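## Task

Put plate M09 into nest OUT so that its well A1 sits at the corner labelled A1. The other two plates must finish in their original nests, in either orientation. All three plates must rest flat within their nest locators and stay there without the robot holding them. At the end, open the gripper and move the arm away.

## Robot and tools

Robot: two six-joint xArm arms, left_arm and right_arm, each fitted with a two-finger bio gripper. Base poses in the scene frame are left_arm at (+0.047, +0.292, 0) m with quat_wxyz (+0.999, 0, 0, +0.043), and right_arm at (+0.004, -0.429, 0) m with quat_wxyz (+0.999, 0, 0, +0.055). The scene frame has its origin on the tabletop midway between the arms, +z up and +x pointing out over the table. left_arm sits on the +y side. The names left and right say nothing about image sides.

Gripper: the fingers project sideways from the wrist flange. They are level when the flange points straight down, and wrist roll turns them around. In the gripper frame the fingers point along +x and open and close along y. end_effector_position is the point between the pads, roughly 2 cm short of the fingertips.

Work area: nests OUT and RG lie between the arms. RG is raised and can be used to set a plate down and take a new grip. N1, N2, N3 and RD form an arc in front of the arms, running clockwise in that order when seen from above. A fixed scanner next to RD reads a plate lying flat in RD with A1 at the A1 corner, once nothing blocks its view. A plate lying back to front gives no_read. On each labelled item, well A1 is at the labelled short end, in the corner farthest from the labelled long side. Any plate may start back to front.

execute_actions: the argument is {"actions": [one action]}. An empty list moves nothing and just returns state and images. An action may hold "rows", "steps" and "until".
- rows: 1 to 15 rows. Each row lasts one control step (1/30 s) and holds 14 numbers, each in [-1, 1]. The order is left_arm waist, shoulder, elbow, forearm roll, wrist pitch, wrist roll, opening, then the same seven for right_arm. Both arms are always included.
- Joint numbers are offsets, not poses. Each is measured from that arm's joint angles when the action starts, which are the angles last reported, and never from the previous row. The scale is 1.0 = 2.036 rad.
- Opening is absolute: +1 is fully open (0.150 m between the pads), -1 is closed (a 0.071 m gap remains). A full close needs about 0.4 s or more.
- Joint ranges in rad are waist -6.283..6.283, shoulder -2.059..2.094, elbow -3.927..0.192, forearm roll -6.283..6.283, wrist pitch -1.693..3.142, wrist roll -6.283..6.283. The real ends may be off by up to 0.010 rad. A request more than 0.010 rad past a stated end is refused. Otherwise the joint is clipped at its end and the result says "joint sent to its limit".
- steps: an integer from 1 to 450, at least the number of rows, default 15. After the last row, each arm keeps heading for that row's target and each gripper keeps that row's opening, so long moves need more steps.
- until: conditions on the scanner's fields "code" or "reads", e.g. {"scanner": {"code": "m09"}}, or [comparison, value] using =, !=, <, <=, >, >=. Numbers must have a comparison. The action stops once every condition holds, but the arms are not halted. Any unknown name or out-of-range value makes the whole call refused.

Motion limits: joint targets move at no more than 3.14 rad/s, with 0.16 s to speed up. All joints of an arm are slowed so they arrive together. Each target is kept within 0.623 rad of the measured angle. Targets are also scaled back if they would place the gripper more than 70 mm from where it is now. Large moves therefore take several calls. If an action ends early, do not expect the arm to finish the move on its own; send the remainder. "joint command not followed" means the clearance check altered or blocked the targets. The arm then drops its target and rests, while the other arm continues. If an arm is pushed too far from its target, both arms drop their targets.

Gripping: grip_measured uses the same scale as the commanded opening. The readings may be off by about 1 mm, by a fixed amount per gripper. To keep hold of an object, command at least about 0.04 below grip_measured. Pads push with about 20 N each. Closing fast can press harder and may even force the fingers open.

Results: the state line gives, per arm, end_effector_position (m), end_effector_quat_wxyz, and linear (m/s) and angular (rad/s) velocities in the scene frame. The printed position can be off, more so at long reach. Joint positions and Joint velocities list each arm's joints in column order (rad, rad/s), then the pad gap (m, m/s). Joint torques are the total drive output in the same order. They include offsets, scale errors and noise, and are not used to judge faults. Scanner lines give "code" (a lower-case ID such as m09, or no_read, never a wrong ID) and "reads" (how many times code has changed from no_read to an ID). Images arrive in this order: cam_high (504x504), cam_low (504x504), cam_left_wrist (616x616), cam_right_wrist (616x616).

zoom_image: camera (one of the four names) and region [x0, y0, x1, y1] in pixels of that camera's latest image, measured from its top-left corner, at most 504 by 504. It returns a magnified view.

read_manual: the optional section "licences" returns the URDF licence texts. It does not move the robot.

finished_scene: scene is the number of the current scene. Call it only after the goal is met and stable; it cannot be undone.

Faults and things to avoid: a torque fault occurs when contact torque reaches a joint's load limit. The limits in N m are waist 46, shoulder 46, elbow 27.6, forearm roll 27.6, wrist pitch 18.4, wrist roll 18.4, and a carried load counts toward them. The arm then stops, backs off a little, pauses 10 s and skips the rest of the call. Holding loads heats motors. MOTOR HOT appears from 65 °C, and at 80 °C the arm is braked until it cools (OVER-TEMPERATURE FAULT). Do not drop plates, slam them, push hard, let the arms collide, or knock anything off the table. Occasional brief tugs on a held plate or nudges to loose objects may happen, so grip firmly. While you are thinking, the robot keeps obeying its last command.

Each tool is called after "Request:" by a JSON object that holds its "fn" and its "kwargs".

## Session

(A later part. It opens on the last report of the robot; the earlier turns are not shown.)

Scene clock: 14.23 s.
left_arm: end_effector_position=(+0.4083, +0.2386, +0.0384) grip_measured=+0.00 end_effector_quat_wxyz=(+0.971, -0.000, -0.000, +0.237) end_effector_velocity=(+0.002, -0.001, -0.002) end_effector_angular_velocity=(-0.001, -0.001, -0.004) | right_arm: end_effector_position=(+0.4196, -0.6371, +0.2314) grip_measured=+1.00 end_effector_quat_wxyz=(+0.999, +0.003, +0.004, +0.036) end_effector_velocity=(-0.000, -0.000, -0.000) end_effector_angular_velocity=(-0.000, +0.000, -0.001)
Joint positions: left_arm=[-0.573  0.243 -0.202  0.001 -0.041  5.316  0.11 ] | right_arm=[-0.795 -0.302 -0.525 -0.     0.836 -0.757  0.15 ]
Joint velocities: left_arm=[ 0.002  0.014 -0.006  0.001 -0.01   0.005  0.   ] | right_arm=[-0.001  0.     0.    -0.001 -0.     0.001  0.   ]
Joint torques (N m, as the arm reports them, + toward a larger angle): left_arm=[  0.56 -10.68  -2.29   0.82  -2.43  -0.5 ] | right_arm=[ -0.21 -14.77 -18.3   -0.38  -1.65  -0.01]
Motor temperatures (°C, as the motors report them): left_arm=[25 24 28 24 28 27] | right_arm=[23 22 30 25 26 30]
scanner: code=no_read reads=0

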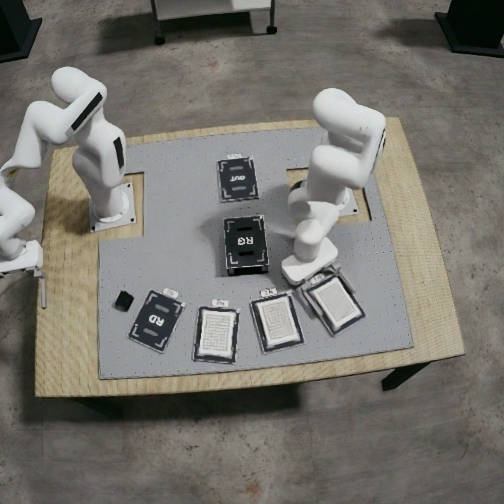

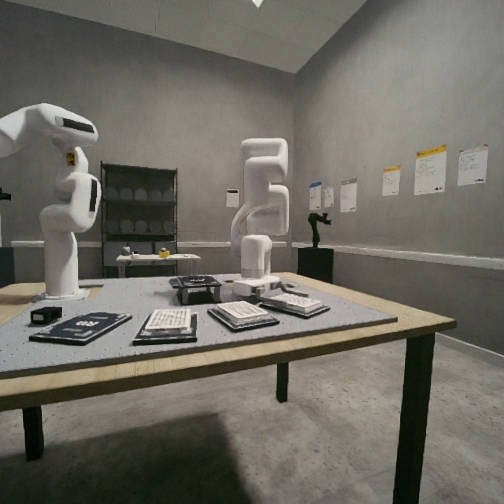

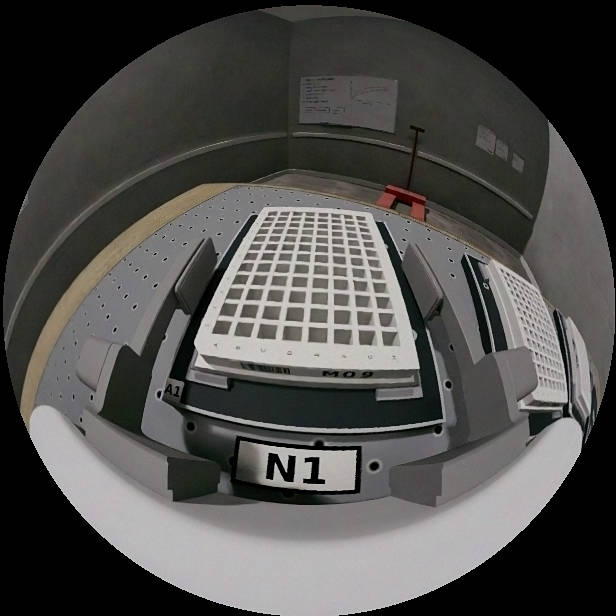

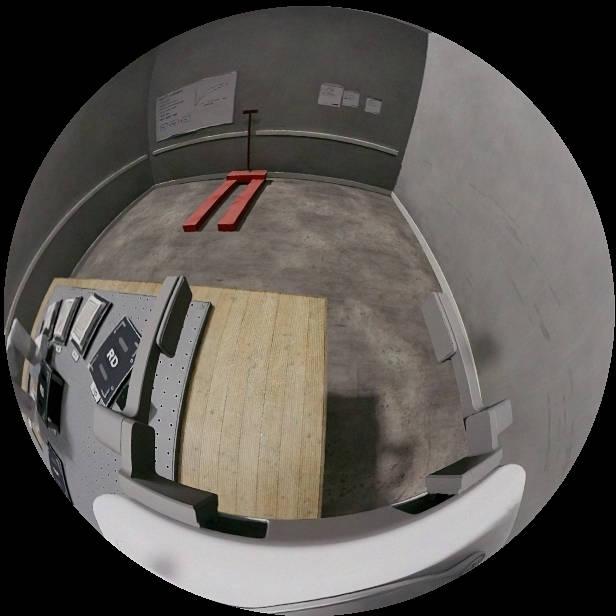

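Request:
{"fn": "execute_actions", "kwargs": {"actions": [{"rows":[[0,0,0,0,0,0,-0.2,0,0,0,0,0,0,1],[0,0,0,0,0,0,-0.3,0,0,0,0,0,0,1],[0,0,0,0,0,0,-0.4,0,0,0,0,0,0,1],[0,0,0,0,0,0,-0.45,0,0,0,0,0,0,1],[0,0,0,0,0,0,-0.5,0,0,0,0,0,0,1]],"steps":10}]}}

Request:
{"fn": "zoom_image", "kwargs": {"camera": "cam_low", "region": [250, 280, 330, 325]}}

Request:
{"fn": "zoom_image", "kwargs": {"camera": "cam_left_wrist", "region": [140, 190, 480, 450]}}

Scene clock: 15.03 s.
left_arm: end_effector_position=(+0.4083, +0.2386, +0.0384) grip_measured=-0.50 end_effector_quat_wxyz=(+0.971, -0.000, -0.000, +0.237) end_effector_velocity=(+0.000, +0.000, +0.000) end_effector_angular_velocity=(-0.000, -0.001, +0.002) | right_arm: end_effector_position=(+0.4196, -0.6371, +0.2314) grip_measured=+1.00 end_effector_quat_wxyz=(+0.999, +0.003, +0.004, +0.036) end_effector_velocity=(+0.000, -0.000, +0.000) end_effector_angular_velocity=(-0.000, -0.000, -0.001)
Joint positions: left_arm=[-0.573  0.243 -0.202  0.001 -0.041  5.316  0.091] | right_arm=[-0.795 -0.302 -0.525 -0.     0.836 -0.757  0.15 ]
Joint velocities: left_arm=[ 0.    -0.     0.    -0.    -0.    -0.001 -0.   ] | right_arm=[ 0.     0.     0.    -0.    -0.001  0.001  0.   ]
Joint torques (N m, as the arm reports them, + toward a larger angle): left_arm=[  0.92 -10.88  -2.45   0.74  -2.54  -0.68] | right_arm=[ -0.13 -14.89 -18.35  -0.15  -1.85  -0.19]
Motor temperatures (°C, as the motors report them): left_arm=[25 24 28 24 28 27] | right_arm=[23 22 30 25 26 30]
scanner: code=no_read reads=0

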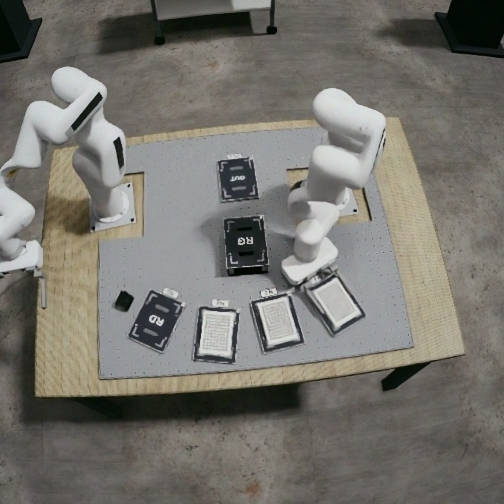

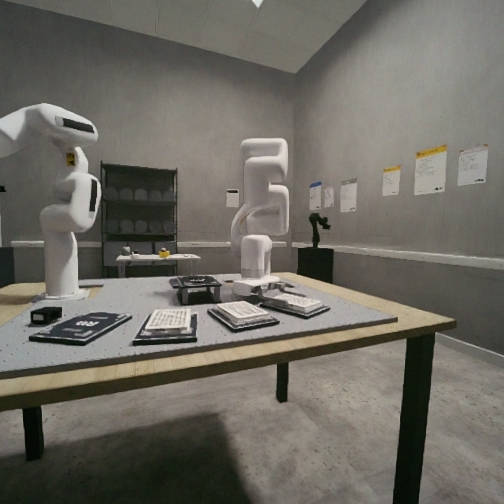

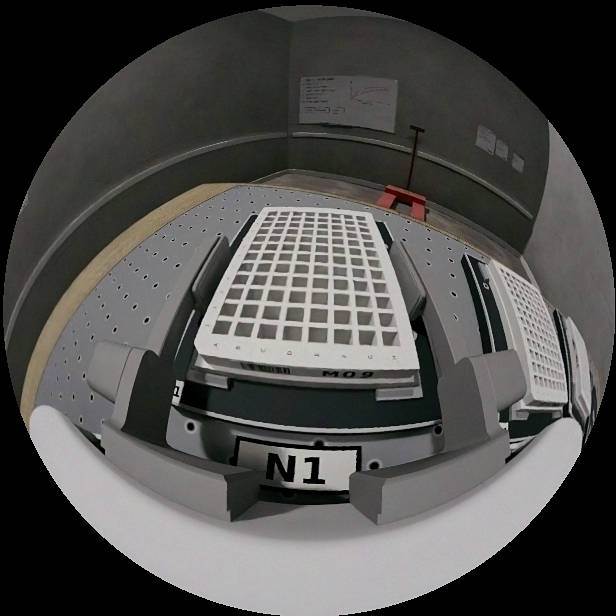

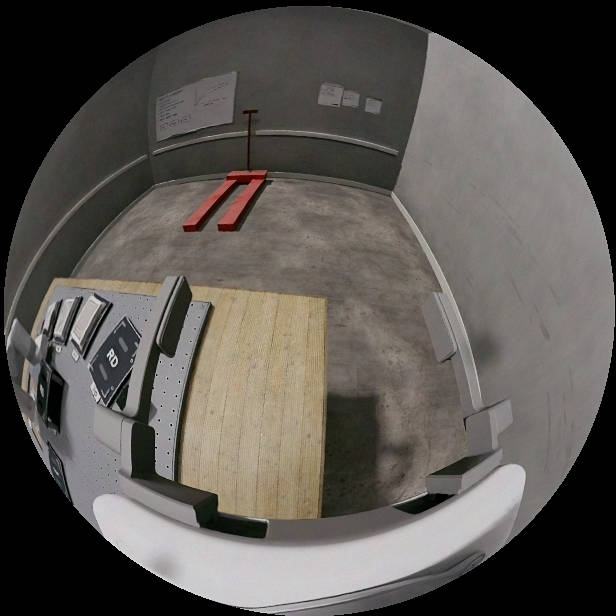

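Region (250, 280, 330, 325) of cam_low's 504x504 image, scaled by 6.300, with more detail than that image has; it fills the top 284 rows of this view, and the rest is white.

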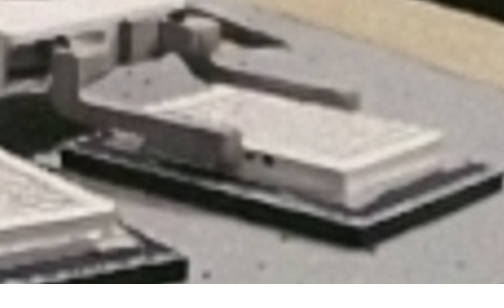

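Region (140, 190, 480, 450) of cam_left_wrist's 616x616 image, scaled by 1.482, with more detail than that image has; it fills the top 385 rows of this view, and the rest is white.

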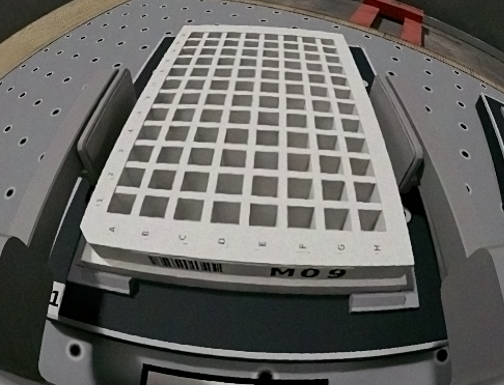

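Request:
{"fn": "execute_actions", "kwargs": {"actions": [{"rows":[[0,0,0,0,0,0,-0.54,0,0,0,0,0,0,1],[0,0,0,0,0,0,-0.58,0,0,0,0,0,0,1],[0,0,0,0,0,0,-0.61,0,0,0,0,0,0,1],[0,0,0,0,0,0,-0.64,0,0,0,0,0,0,1],[0,0,0,0,0,0,-0.67,0,0,0,0,0,0,1],[0,0,0,0,0,0,-0.7,0,0,0,0,0,0,1],[0,0,0,0,0,0,-0.73,0,0,0,0,0,0,1],[0,0,0,0,0,0,-0.76,0,0,0,0,0,0,1],[0,0,0,0,0,0,-0.8,0,0,0,0,0,0,1]],"steps":14}]}}

Scene clock: 15.77 s.
left_arm: end_effector_position=(+0.4085, +0.2383, +0.0385) grip_measured=-0.63 end_effector_quat_wxyz=(+0.972, -0.000, -0.000, +0.237) end_effector_velocity=(-0.001, +0.001, -0.001) end_effector_angular_velocity=(+0.001, +0.002, +0.002) | right_arm: end_effector_position=(+0.4196, -0.6371, +0.2314) grip_measured=+1.00 end_effector_quat_wxyz=(+0.999, +0.003, +0.004, +0.036) end_effector_velocity=(+0.000, +0.000, -0.000) end_effector_angular_velocity=(+0.001, +0.000, -0.000)
Joint positions: left_arm=[-0.573  0.243 -0.203  0.001 -0.042  5.316  0.086] | right_arm=[-0.795 -0.302 -0.525 -0.     0.836 -0.757  0.15 ]
Joint velocities: left_arm=[-0.     0.001  0.001 -0.002  0.    -0.001  0.   ] | right_arm=[0.    0.    0.    0.001 0.001 0.    0.   ]
Joint torques (N m, as the arm reports them, + toward a larger angle): left_arm=[  1.66 -10.41  -1.56   0.03  -2.19  -1.41] | right_arm=[  0.03 -16.07 -18.43  -0.41  -1.89  -0.14]
Motor temperatures (°C, as the motors report them): left_arm=[25 24 28 24 28 27] | right_arm=[23 22 30 25 26 30]
scanner: code=no_read reads=0

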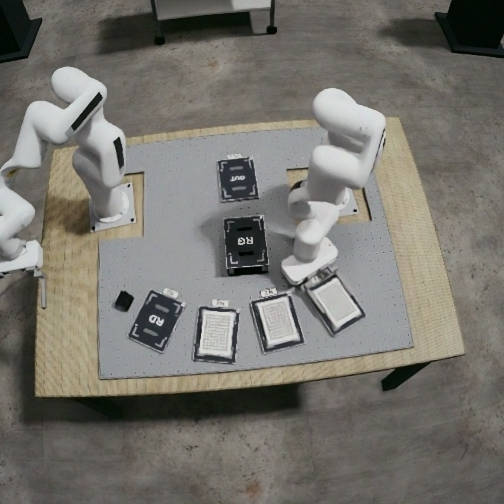

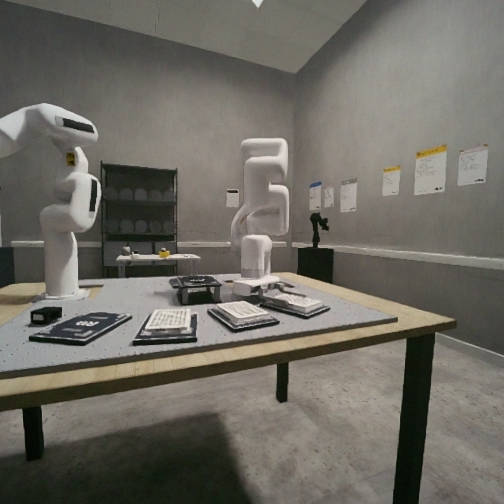

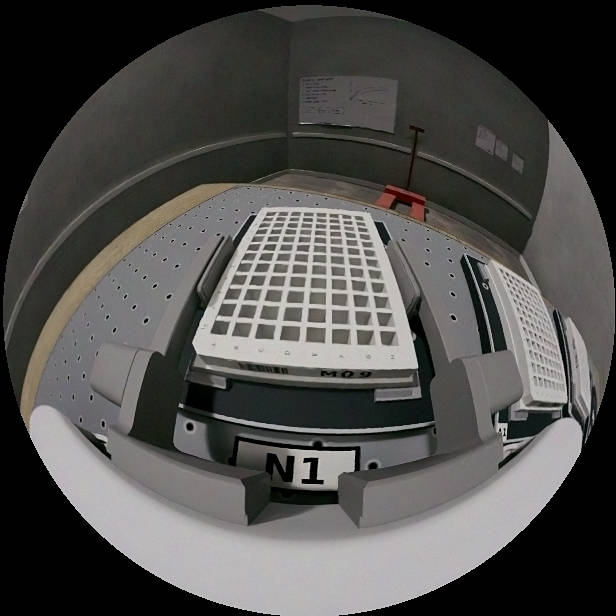

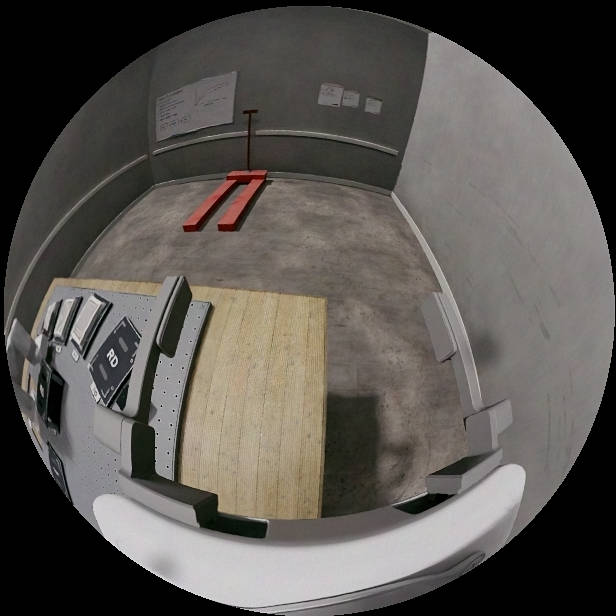

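Request:
{"fn": "execute_actions", "kwargs": {"actions": [{"rows":[[0,-0.01,0.002,0,0.008,0,-0.75,0,0,0,0,0,0,1],[0,-0.02,0.004,0,0.016,0,-0.75,0,0,0,0,0,0,1],[0,-0.03,0.006,0,0.024,0,-0.75,0,0,0,0,0,0,1],[0,-0.04,0.008,0,0.0325,0,-0.75,0,0,0,0,0,0,1],[0,-0.05,0.01,0,0.0406,0,-0.75,0,0,0,0,0,0,1],[0,-0.06,0.012,0,0.0487,0,-0.75,0,0,0,0,0,0,1],[0,-0.07,0.014,0,0.057,0,-0.75,0,0,0,0,0,0,1],[0,-0.08,0.016,0,0.065,0,-0.75,0,0,0,0,0,0,1],[0,-0.093,0.0184,0,0.0755,0,-0.75,0,0,0,0,0,0,1]],"steps":16}]}}

Request:
{"fn": "zoom_image", "kwargs": {"camera": "cam_low", "region": [240, 260, 340, 325]}}

Scene clock: 16.67 s.
left_arm: end_effector_position=(+0.4083, +0.2386, +0.0686) grip_measured=-0.63 end_effector_quat_wxyz=(+0.971, +0.000, +0.000, +0.237) end_effector_velocity=(-0.004, +0.001, +0.010) end_effector_angular_velocity=(+0.008, +0.014, -0.006) | right_arm: end_effector_position=(+0.4196, -0.6371, +0.2314) grip_measured=+1.00 end_effector_quat_wxyz=(+0.999, +0.003, +0.004, +0.036) end_effector_velocity=(-0.000, -0.000, -0.000) end_effector_angular_velocity=(-0.000, +0.001, -0.000)
Joint positions: left_arm=[-0.573  0.062 -0.167  0.001  0.105  5.316  0.086] | right_arm=[-0.795 -0.302 -0.525 -0.     0.836 -0.757  0.15 ]
Joint velocities: left_arm=[-0.001 -0.077  0.019  0.003  0.074  0.002 -0.   ] | right_arm=[-0.001  0.     0.    -0.001 -0.     0.     0.   ]
Joint torques (N m, as the arm reports them, + toward a larger angle): left_arm=[ 0.87 -8.68 -3.95  0.72 -2.72 -0.57] | right_arm=[ -0.96 -14.9  -18.27  -0.63  -1.72  -0.15]
Motor temperatures (°C, as the motors report them): left_arm=[25 24 28 24 28 27] | right_arm=[23 22 31 25 26 30]
scanner: code=no_read reads=0

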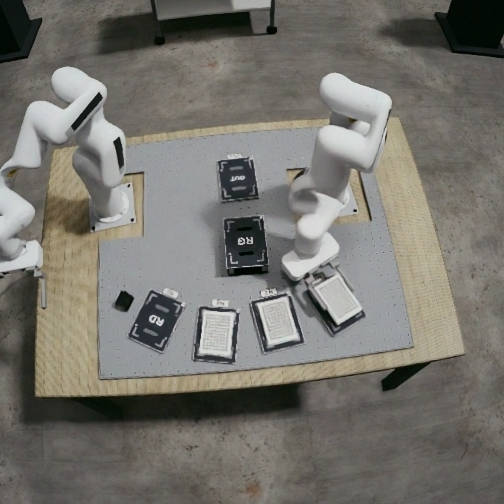

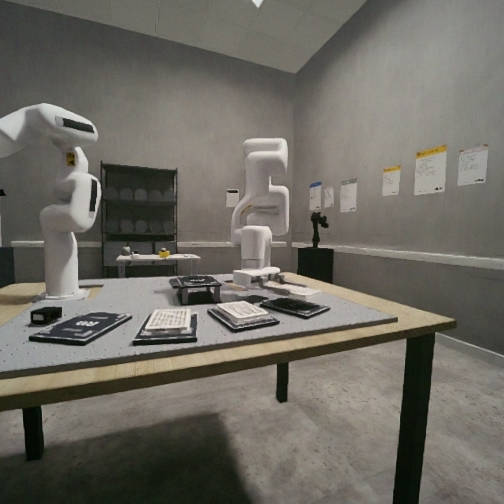

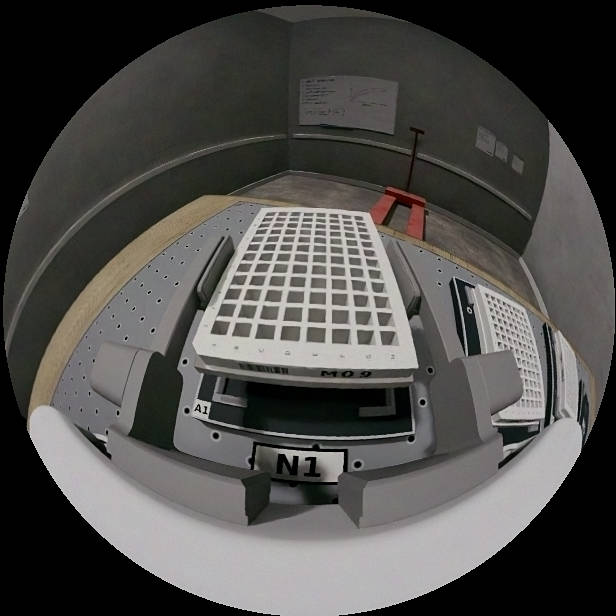

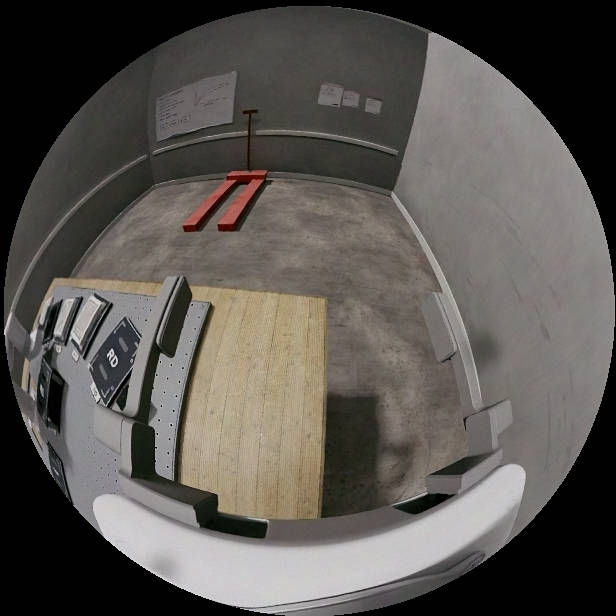

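Region (240, 260, 340, 325) of cam_low's 504x504 image, scaled by 5.040, with more detail than that image has; it fills the top 328 rows of this view, and the rest is white.

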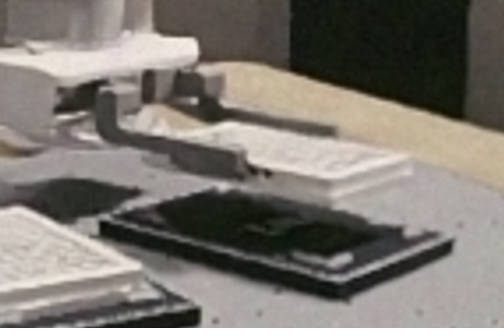

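Request:
{"fn": "execute_actions", "kwargs": {"actions": [{"rows":[[0,-0.129,-0.065,0,0.194,0,-0.75,0,0,0,0,0,0,1]],"steps":18}]}}

Request:
{"fn": "execute_actions", "kwargs": {"actions": [{"rows":[[-0.887,0.110,-0.169,0,0.059,-0.651,-0.75,0,0,0,0,0,0,1]],"steps":60}]}}

Scene clock: 18.20 s.
left_arm: end_effector_position=(+0.4462, +0.2186, +0.1446) grip_measured=-0.63 end_effector_quat_wxyz=(+0.971, +0.001, +0.001, +0.237) end_effector_velocity=(+0.004, -0.002, +0.010) end_effector_angular_velocity=(+0.000, +0.002, -0.001) | right_arm: end_effector_position=(+0.4196, -0.6371, +0.2314) grip_measured=+1.00 end_effector_quat_wxyz=(+0.999, +0.003, +0.004, +0.036) end_effector_velocity=(-0.000, +0.000, -0.000) end_effector_angular_velocity=(+0.001, +0.000, -0.000)
Joint positions: left_arm=[-0.573 -0.197 -0.296  0.001  0.496  5.316  0.086] | right_arm=[-0.795 -0.302 -0.525 -0.     0.836 -0.757  0.15 ]
Joint velocities: left_arm=[-0.001 -0.028 -0.019 -0.001  0.049  0.001  0.   ] | right_arm=[ 0.     0.     0.001  0.001  0.    -0.     0.   ]
Joint torques (N m, as the arm reports them, + toward a larger angle): left_arm=[ 0.77 -9.01 -6.8   0.63 -2.57 -0.49] | right_arm=[  0.48 -15.23 -18.38  -0.24  -1.82   0.02]
Motor temperatures (°C, as the motors report them): left_arm=[25 24 28 24 28 27] | right_arm=[23 22 31 25 26 30]
scanner: code=no_read reads=0

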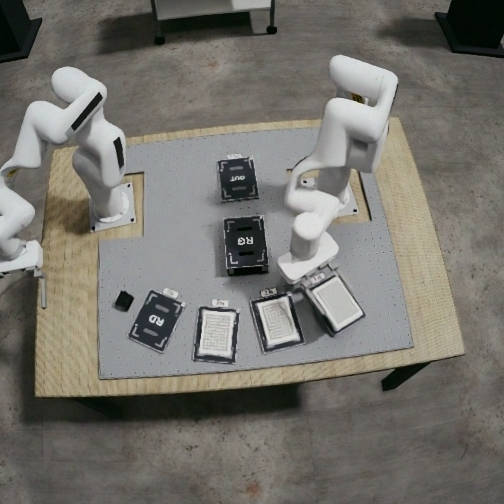

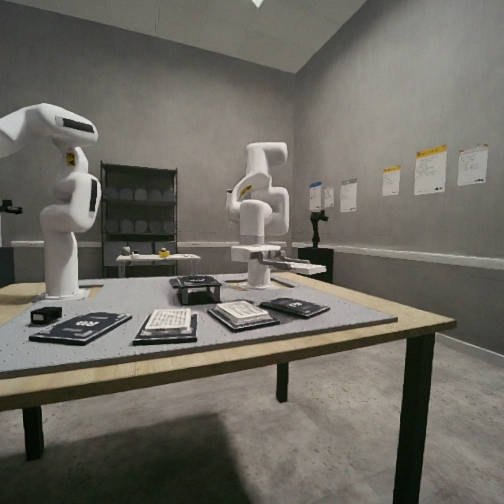

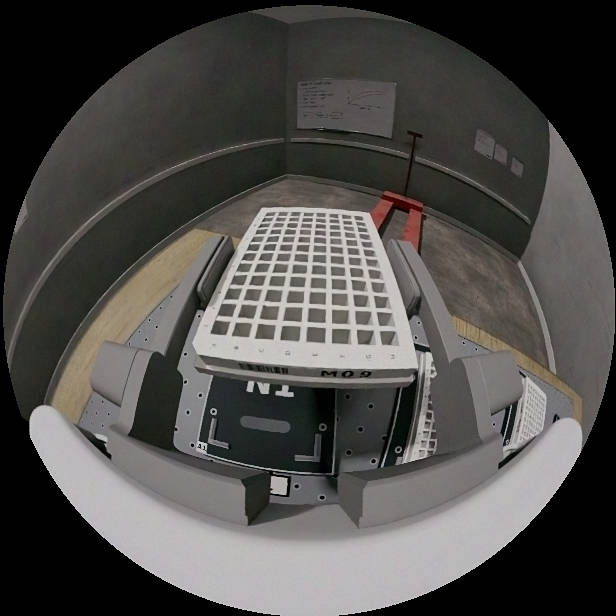

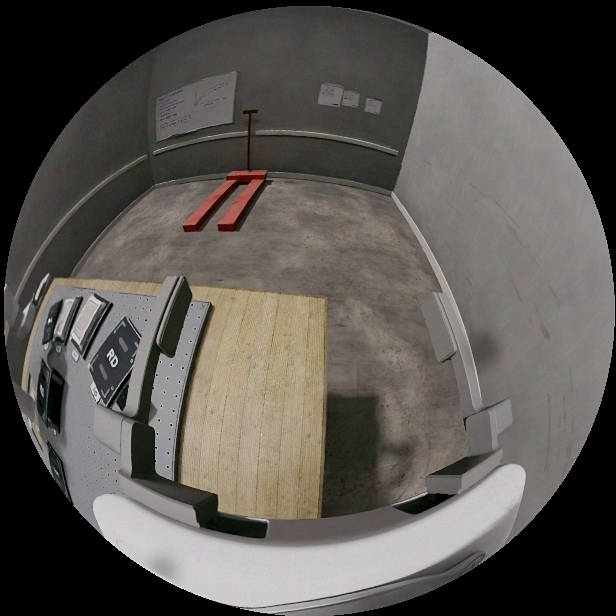

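Scene clock: 20.20 s.
left_arm: end_effector_position=(-0.0647, -0.0073, +0.1680) grip_measured=-0.63 end_effector_quat_wxyz=(+1.000, +0.001, -0.001, +0.002) end_effector_velocity=(-0.020, +0.010, +0.001) end_effector_angular_velocity=(-0.003, +0.004, -0.028) | right_arm: end_effector_position=(+0.4196, -0.6371, +0.2314) grip_measured=+1.00 end_effector_quat_wxyz=(+0.999, +0.003, +0.004, +0.036) end_effector_velocity=(+0.000, +0.000, -0.000) end_effector_angular_velocity=(+0.002, -0.001, -0.002)
Joint positions: left_arm=[-2.371  0.026 -0.639  0.001  0.616  3.994  0.086] | right_arm=[-0.795 -0.302 -0.525 -0.     0.836 -0.757  0.15 ]
Joint velocities: left_arm=[-0.061  0.002 -0.007 -0.001  0.    -0.032  0.   ] | right_arm=[ 0.001 -0.     0.001  0.003  0.     0.001  0.   ]
Joint torques (N m, as the arm reports them, + toward a larger angle): left_arm=[  1.54 -13.62  -7.54   0.62  -2.14  -0.5 ] | right_arm=[ -0.33 -15.65 -18.14  -0.74  -2.02  -0.03]
Motor temperatures (°C, as the motors report them): left_arm=[25 24 28 24 28 27] | right_arm=[23 22 31 25 26 30]
scanner: code=no_read reads=0

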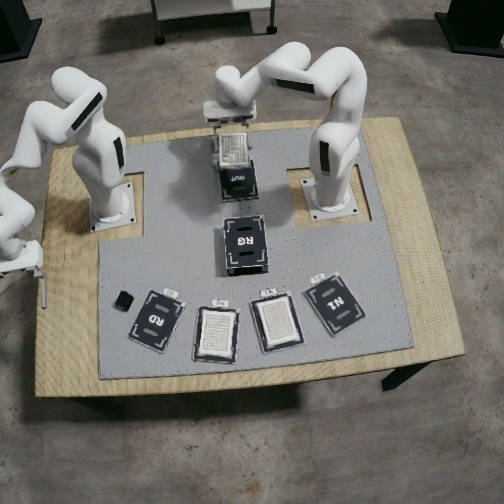

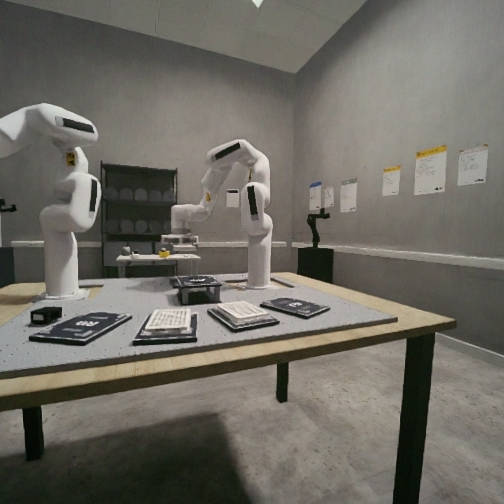

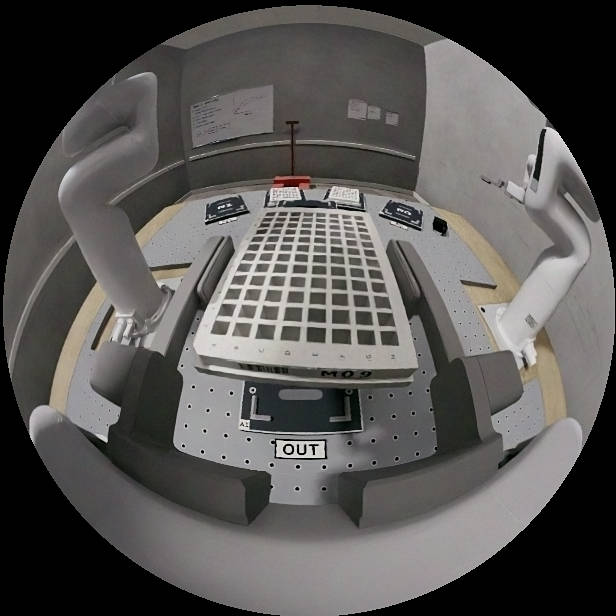

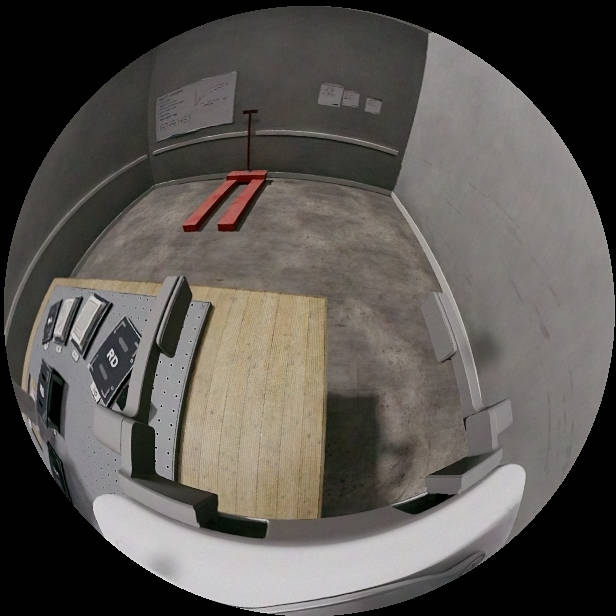

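Request:
{"fn": "execute_actions", "kwargs": {"actions": [{"rows":[[-0.0003,0.156,-0.0094,0,-0.148,-0.013,-0.75,0,0,0,0,0,0,1]],"steps":25}]}}

Request:
{"fn": "zoom_image", "kwargs": {"camera": "cam_left_wrist", "region": [170, 330, 450, 500]}}

Request:
{"fn": "zoom_image", "kwargs": {"camera": "cam_high", "region": [190, 120, 290, 220]}}

Scene clock: 21.70 s.
left_arm: end_effector_position=(-0.0684, -0.0072, +0.0689) grip_measured=-0.63 end_effector_quat_wxyz=(+1.000, -0.000, +0.000, +0.015) end_effector_velocity=(+0.001, +0.001, -0.003) end_effector_angular_velocity=(+0.005, -0.004, +0.002) | right_arm: end_effector_position=(+0.4196, -0.6371, +0.2314) grip_measured=+1.00 end_effector_quat_wxyz=(+0.999, +0.003, +0.004, +0.036) end_effector_velocity=(-0.000, +0.000, -0.000) end_effector_angular_velocity=(+0.000, +0.001, +0.001)
Joint positions: left_arm=[-2.371  0.343 -0.658  0.001  0.315  3.967  0.086] | right_arm=[-0.795 -0.302 -0.525 -0.     0.836 -0.757  0.15 ]
Joint velocities: left_arm=[-0.     0.008  0.001 -0.001 -0.002 -0.001  0.   ] | right_arm=[-0.     0.    -0.    -0.     0.001 -0.001  0.   ]
Joint torques (N m, as the arm reports them, + toward a larger angle): left_arm=[  0.58 -15.78  -5.47   0.66  -2.15  -0.68] | right_arm=[  0.46 -15.83 -18.23   0.18  -1.71   0.07]
Motor temperatures (°C, as the motors report them): left_arm=[25 24 28 24 28 27] | right_arm=[23 22 32 25 26 30]
scanner: code=no_read reads=0

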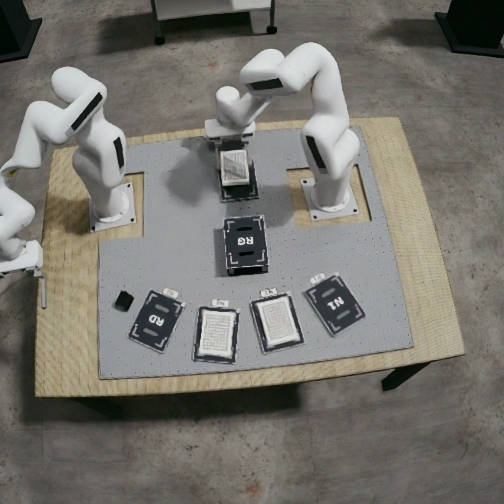

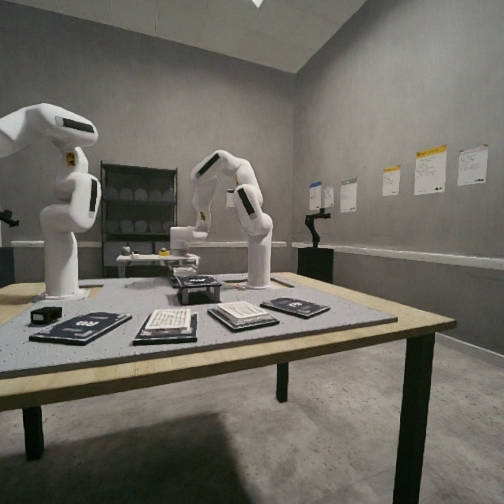

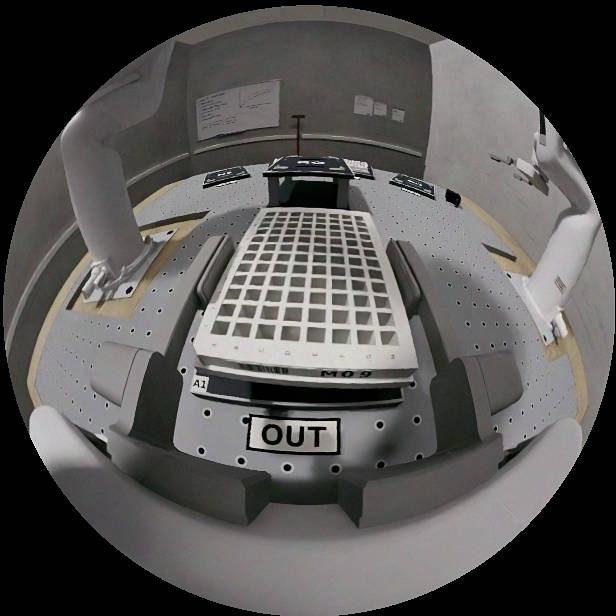

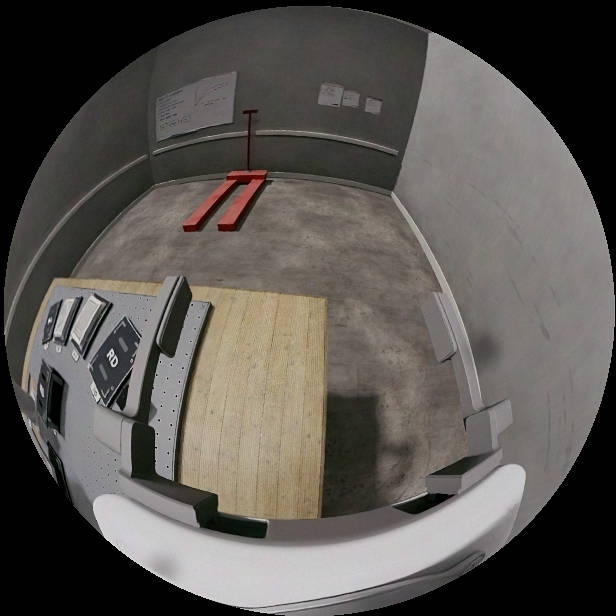

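Region (170, 330, 450, 500) of cam_left_wrist's 616x616 image, scaled by 1.800, with more detail than that image has; it fills the top 306 rows of this view, and the rest is white.

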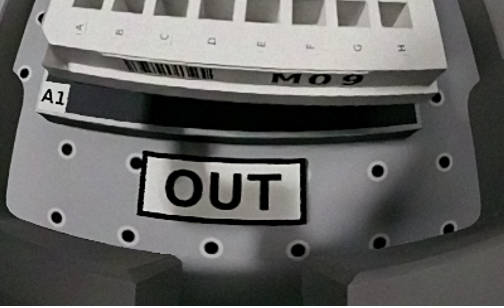

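Region (190, 120, 290, 220) of cam_high's 504x504 image, scaled by 5.040, with more detail than that image has.

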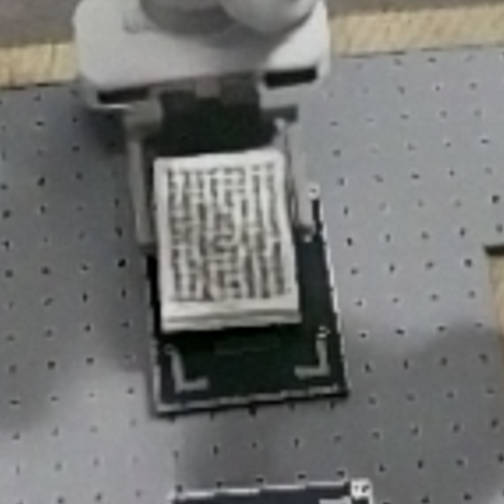

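Request:
{"fn": "execute_actions", "kwargs": {"actions": [{"rows":[[0.0143,-0.0124,0.0228,0,-0.0103,0.0022,-0.75,0,0,0,0,0,0,1]],"steps":12}]}}

Request:
{"fn": "zoom_image", "kwargs": {"camera": "cam_left_wrist", "region": [170, 330, 450, 500]}}

Scene clock: 22.63 s.
left_arm: end_effector_position=(-0.0520, -0.0014, +0.0688) grip_measured=-0.63 end_effector_quat_wxyz=(+1.000, -0.000, +0.000, +0.026) end_effector_velocity=(+0.004, +0.002, +0.000) end_effector_angular_velocity=(-0.002, +0.001, +0.006) | right_arm: end_effector_position=(+0.4196, -0.6371, +0.2314) grip_measured=+1.00 end_effector_quat_wxyz=(+0.999, +0.003, +0.004, +0.036) end_effector_velocity=(+0.000, +0.000, +0.000) end_effector_angular_velocity=(+0.000, -0.000, +0.001)
Joint positions: left_arm=[-2.343  0.318 -0.614  0.001  0.294  3.971  0.086] | right_arm=[-0.795 -0.302 -0.525 -0.     0.836 -0.757  0.15 ]
Joint velocities: left_arm=[ 0.006 -0.008  0.012 -0.    -0.006  0.    -0.   ] | right_arm=[ 0.001  0.    -0.     0.001  0.    -0.001  0.   ]
Joint torques (N m, as the arm reports them, + toward a larger angle): left_arm=[  0.57 -15.41  -5.2    0.73  -2.13  -0.63] | right_arm=[ -0.08 -15.68 -18.66  -0.91  -2.22  -0.32]
Motor temperatures (°C, as the motors report them): left_arm=[25 24 28 24 28 27] | right_arm=[23 22 32 25 26 30]
scanner: code=no_read reads=0

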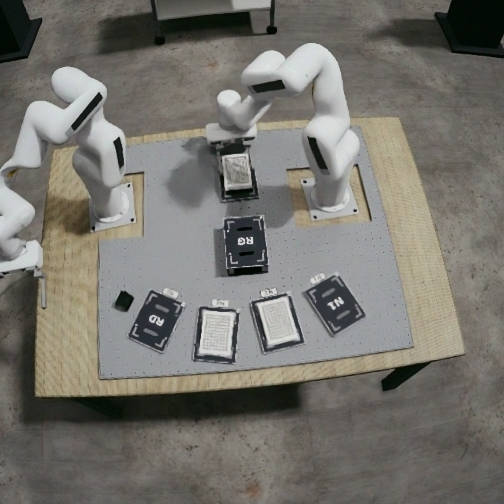

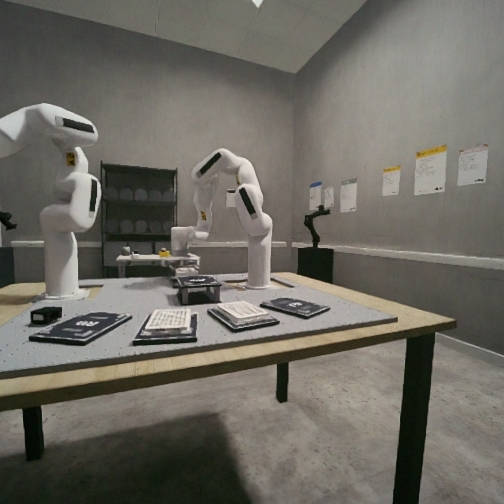

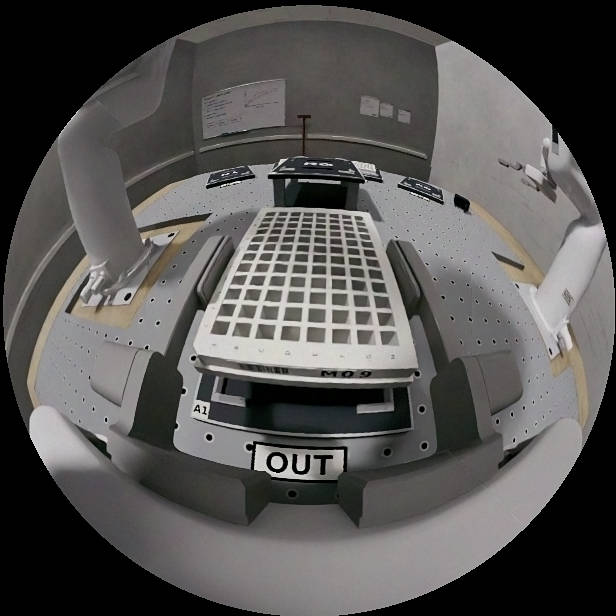

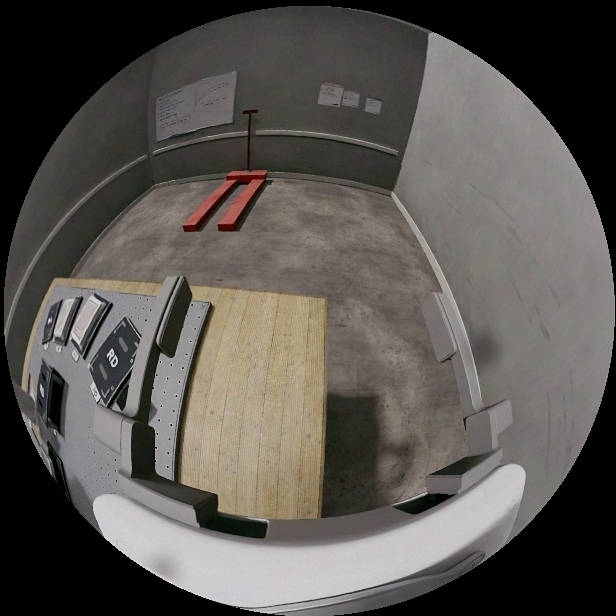

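Region (170, 330, 450, 500) of cam_left_wrist's 616x616 image, scaled by 1.800, with more detail than that image has; it fills the top 306 rows of this view, and the rest is white.

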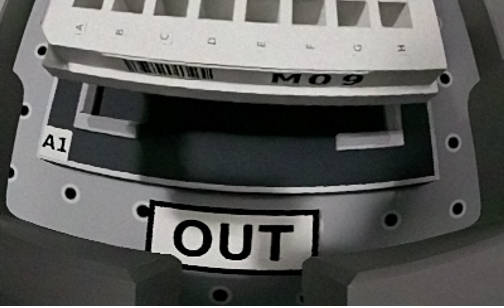

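Request:
{"fn": "execute_actions", "kwargs": {"actions": [{"rows":[[0.0011,0.0333,-0.0066,0,-0.0257,-0.0071,-0.75,0,0,0,0,0,0,1]],"steps":14}]}}

Request:
{"fn": "zoom_image", "kwargs": {"camera": "cam_left_wrist", "region": [150, 190, 470, 470]}}

Request:
{"fn": "zoom_image", "kwargs": {"camera": "cam_high", "region": [205, 145, 270, 210]}}

Scene clock: 23.50 s.
left_arm: end_effector_position=(-0.0514, +0.0006, +0.0502) grip_measured=-0.63 end_effector_quat_wxyz=(+0.999, +0.000, -0.000, +0.035) end_effector_velocity=(-0.000, +0.000, -0.003) end_effector_angular_velocity=(-0.000, +0.001, +0.003) | right_arm: end_effector_position=(+0.4196, -0.6371, +0.2314) grip_measured=+1.00 end_effector_quat_wxyz=(+0.999, +0.003, +0.004, +0.036) end_effector_velocity=(-0.000, -0.000, +0.000) end_effector_angular_velocity=(-0.001, -0.000, +0.000)
Joint positions: left_arm=[-2.341  0.385 -0.627  0.001  0.243  3.957  0.086] | right_arm=[-0.795 -0.302 -0.525 -0.     0.836 -0.757  0.15 ]
Joint velocities: left_arm=[-0.     0.011 -0.002 -0.001 -0.009 -0.002 -0.   ] | right_arm=[-0.001 -0.    -0.    -0.    -0.    -0.001  0.   ]
Joint torques (N m, as the arm reports them, + toward a larger angle): left_arm=[  0.75 -15.89  -4.79   0.57  -1.98  -0.49] | right_arm=[  0.37 -15.   -18.72  -0.42  -1.94   0.22]
Motor temperatures (°C, as the motors report them): left_arm=[25 24 28 24 28 27] | right_arm=[23 22 32 25 26 30]
scanner: code=no_read reads=0

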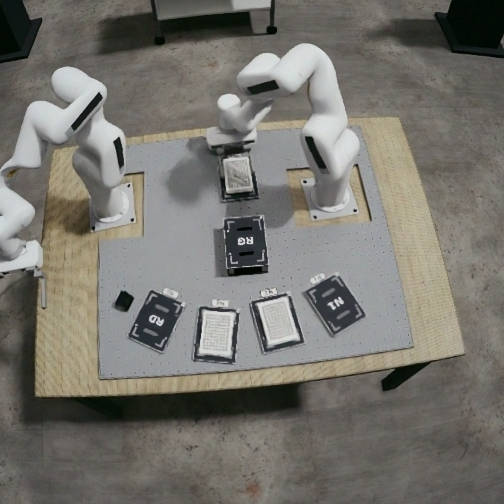

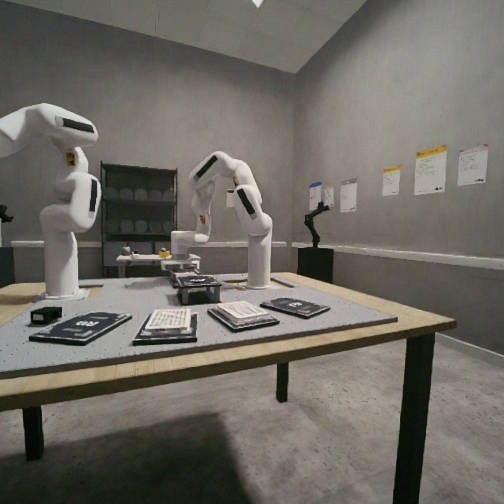

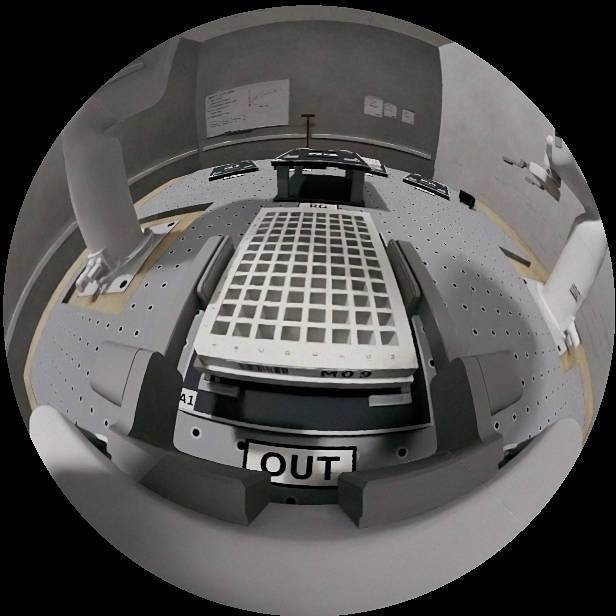

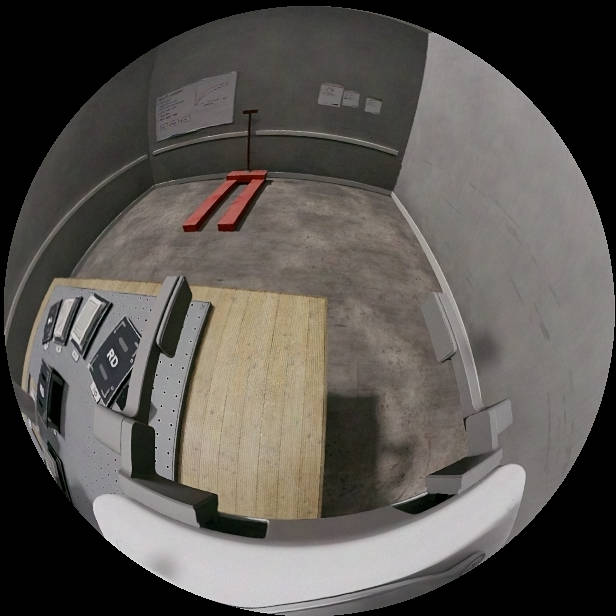

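Region (150, 190, 470, 470) of cam_left_wrist's 616x616 image, scaled by 1.575, with more detail than that image has; it fills the top 441 rows of this view, and the rest is white.

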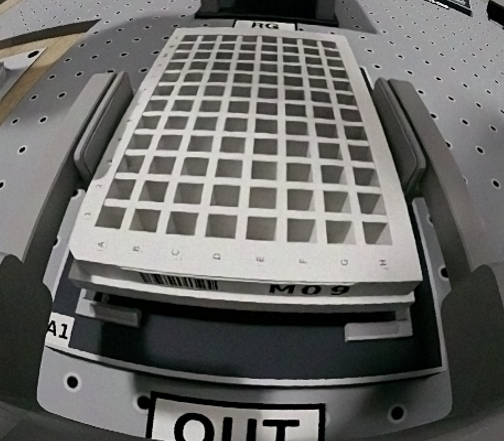

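Region (205, 145, 270, 210) of cam_high's 504x504 image, scaled by 7.754, with more detail than that image has.

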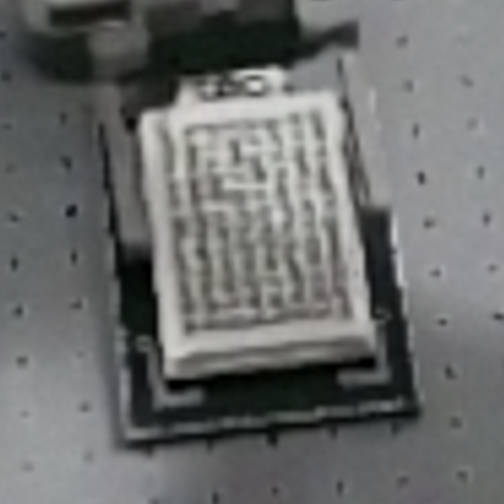

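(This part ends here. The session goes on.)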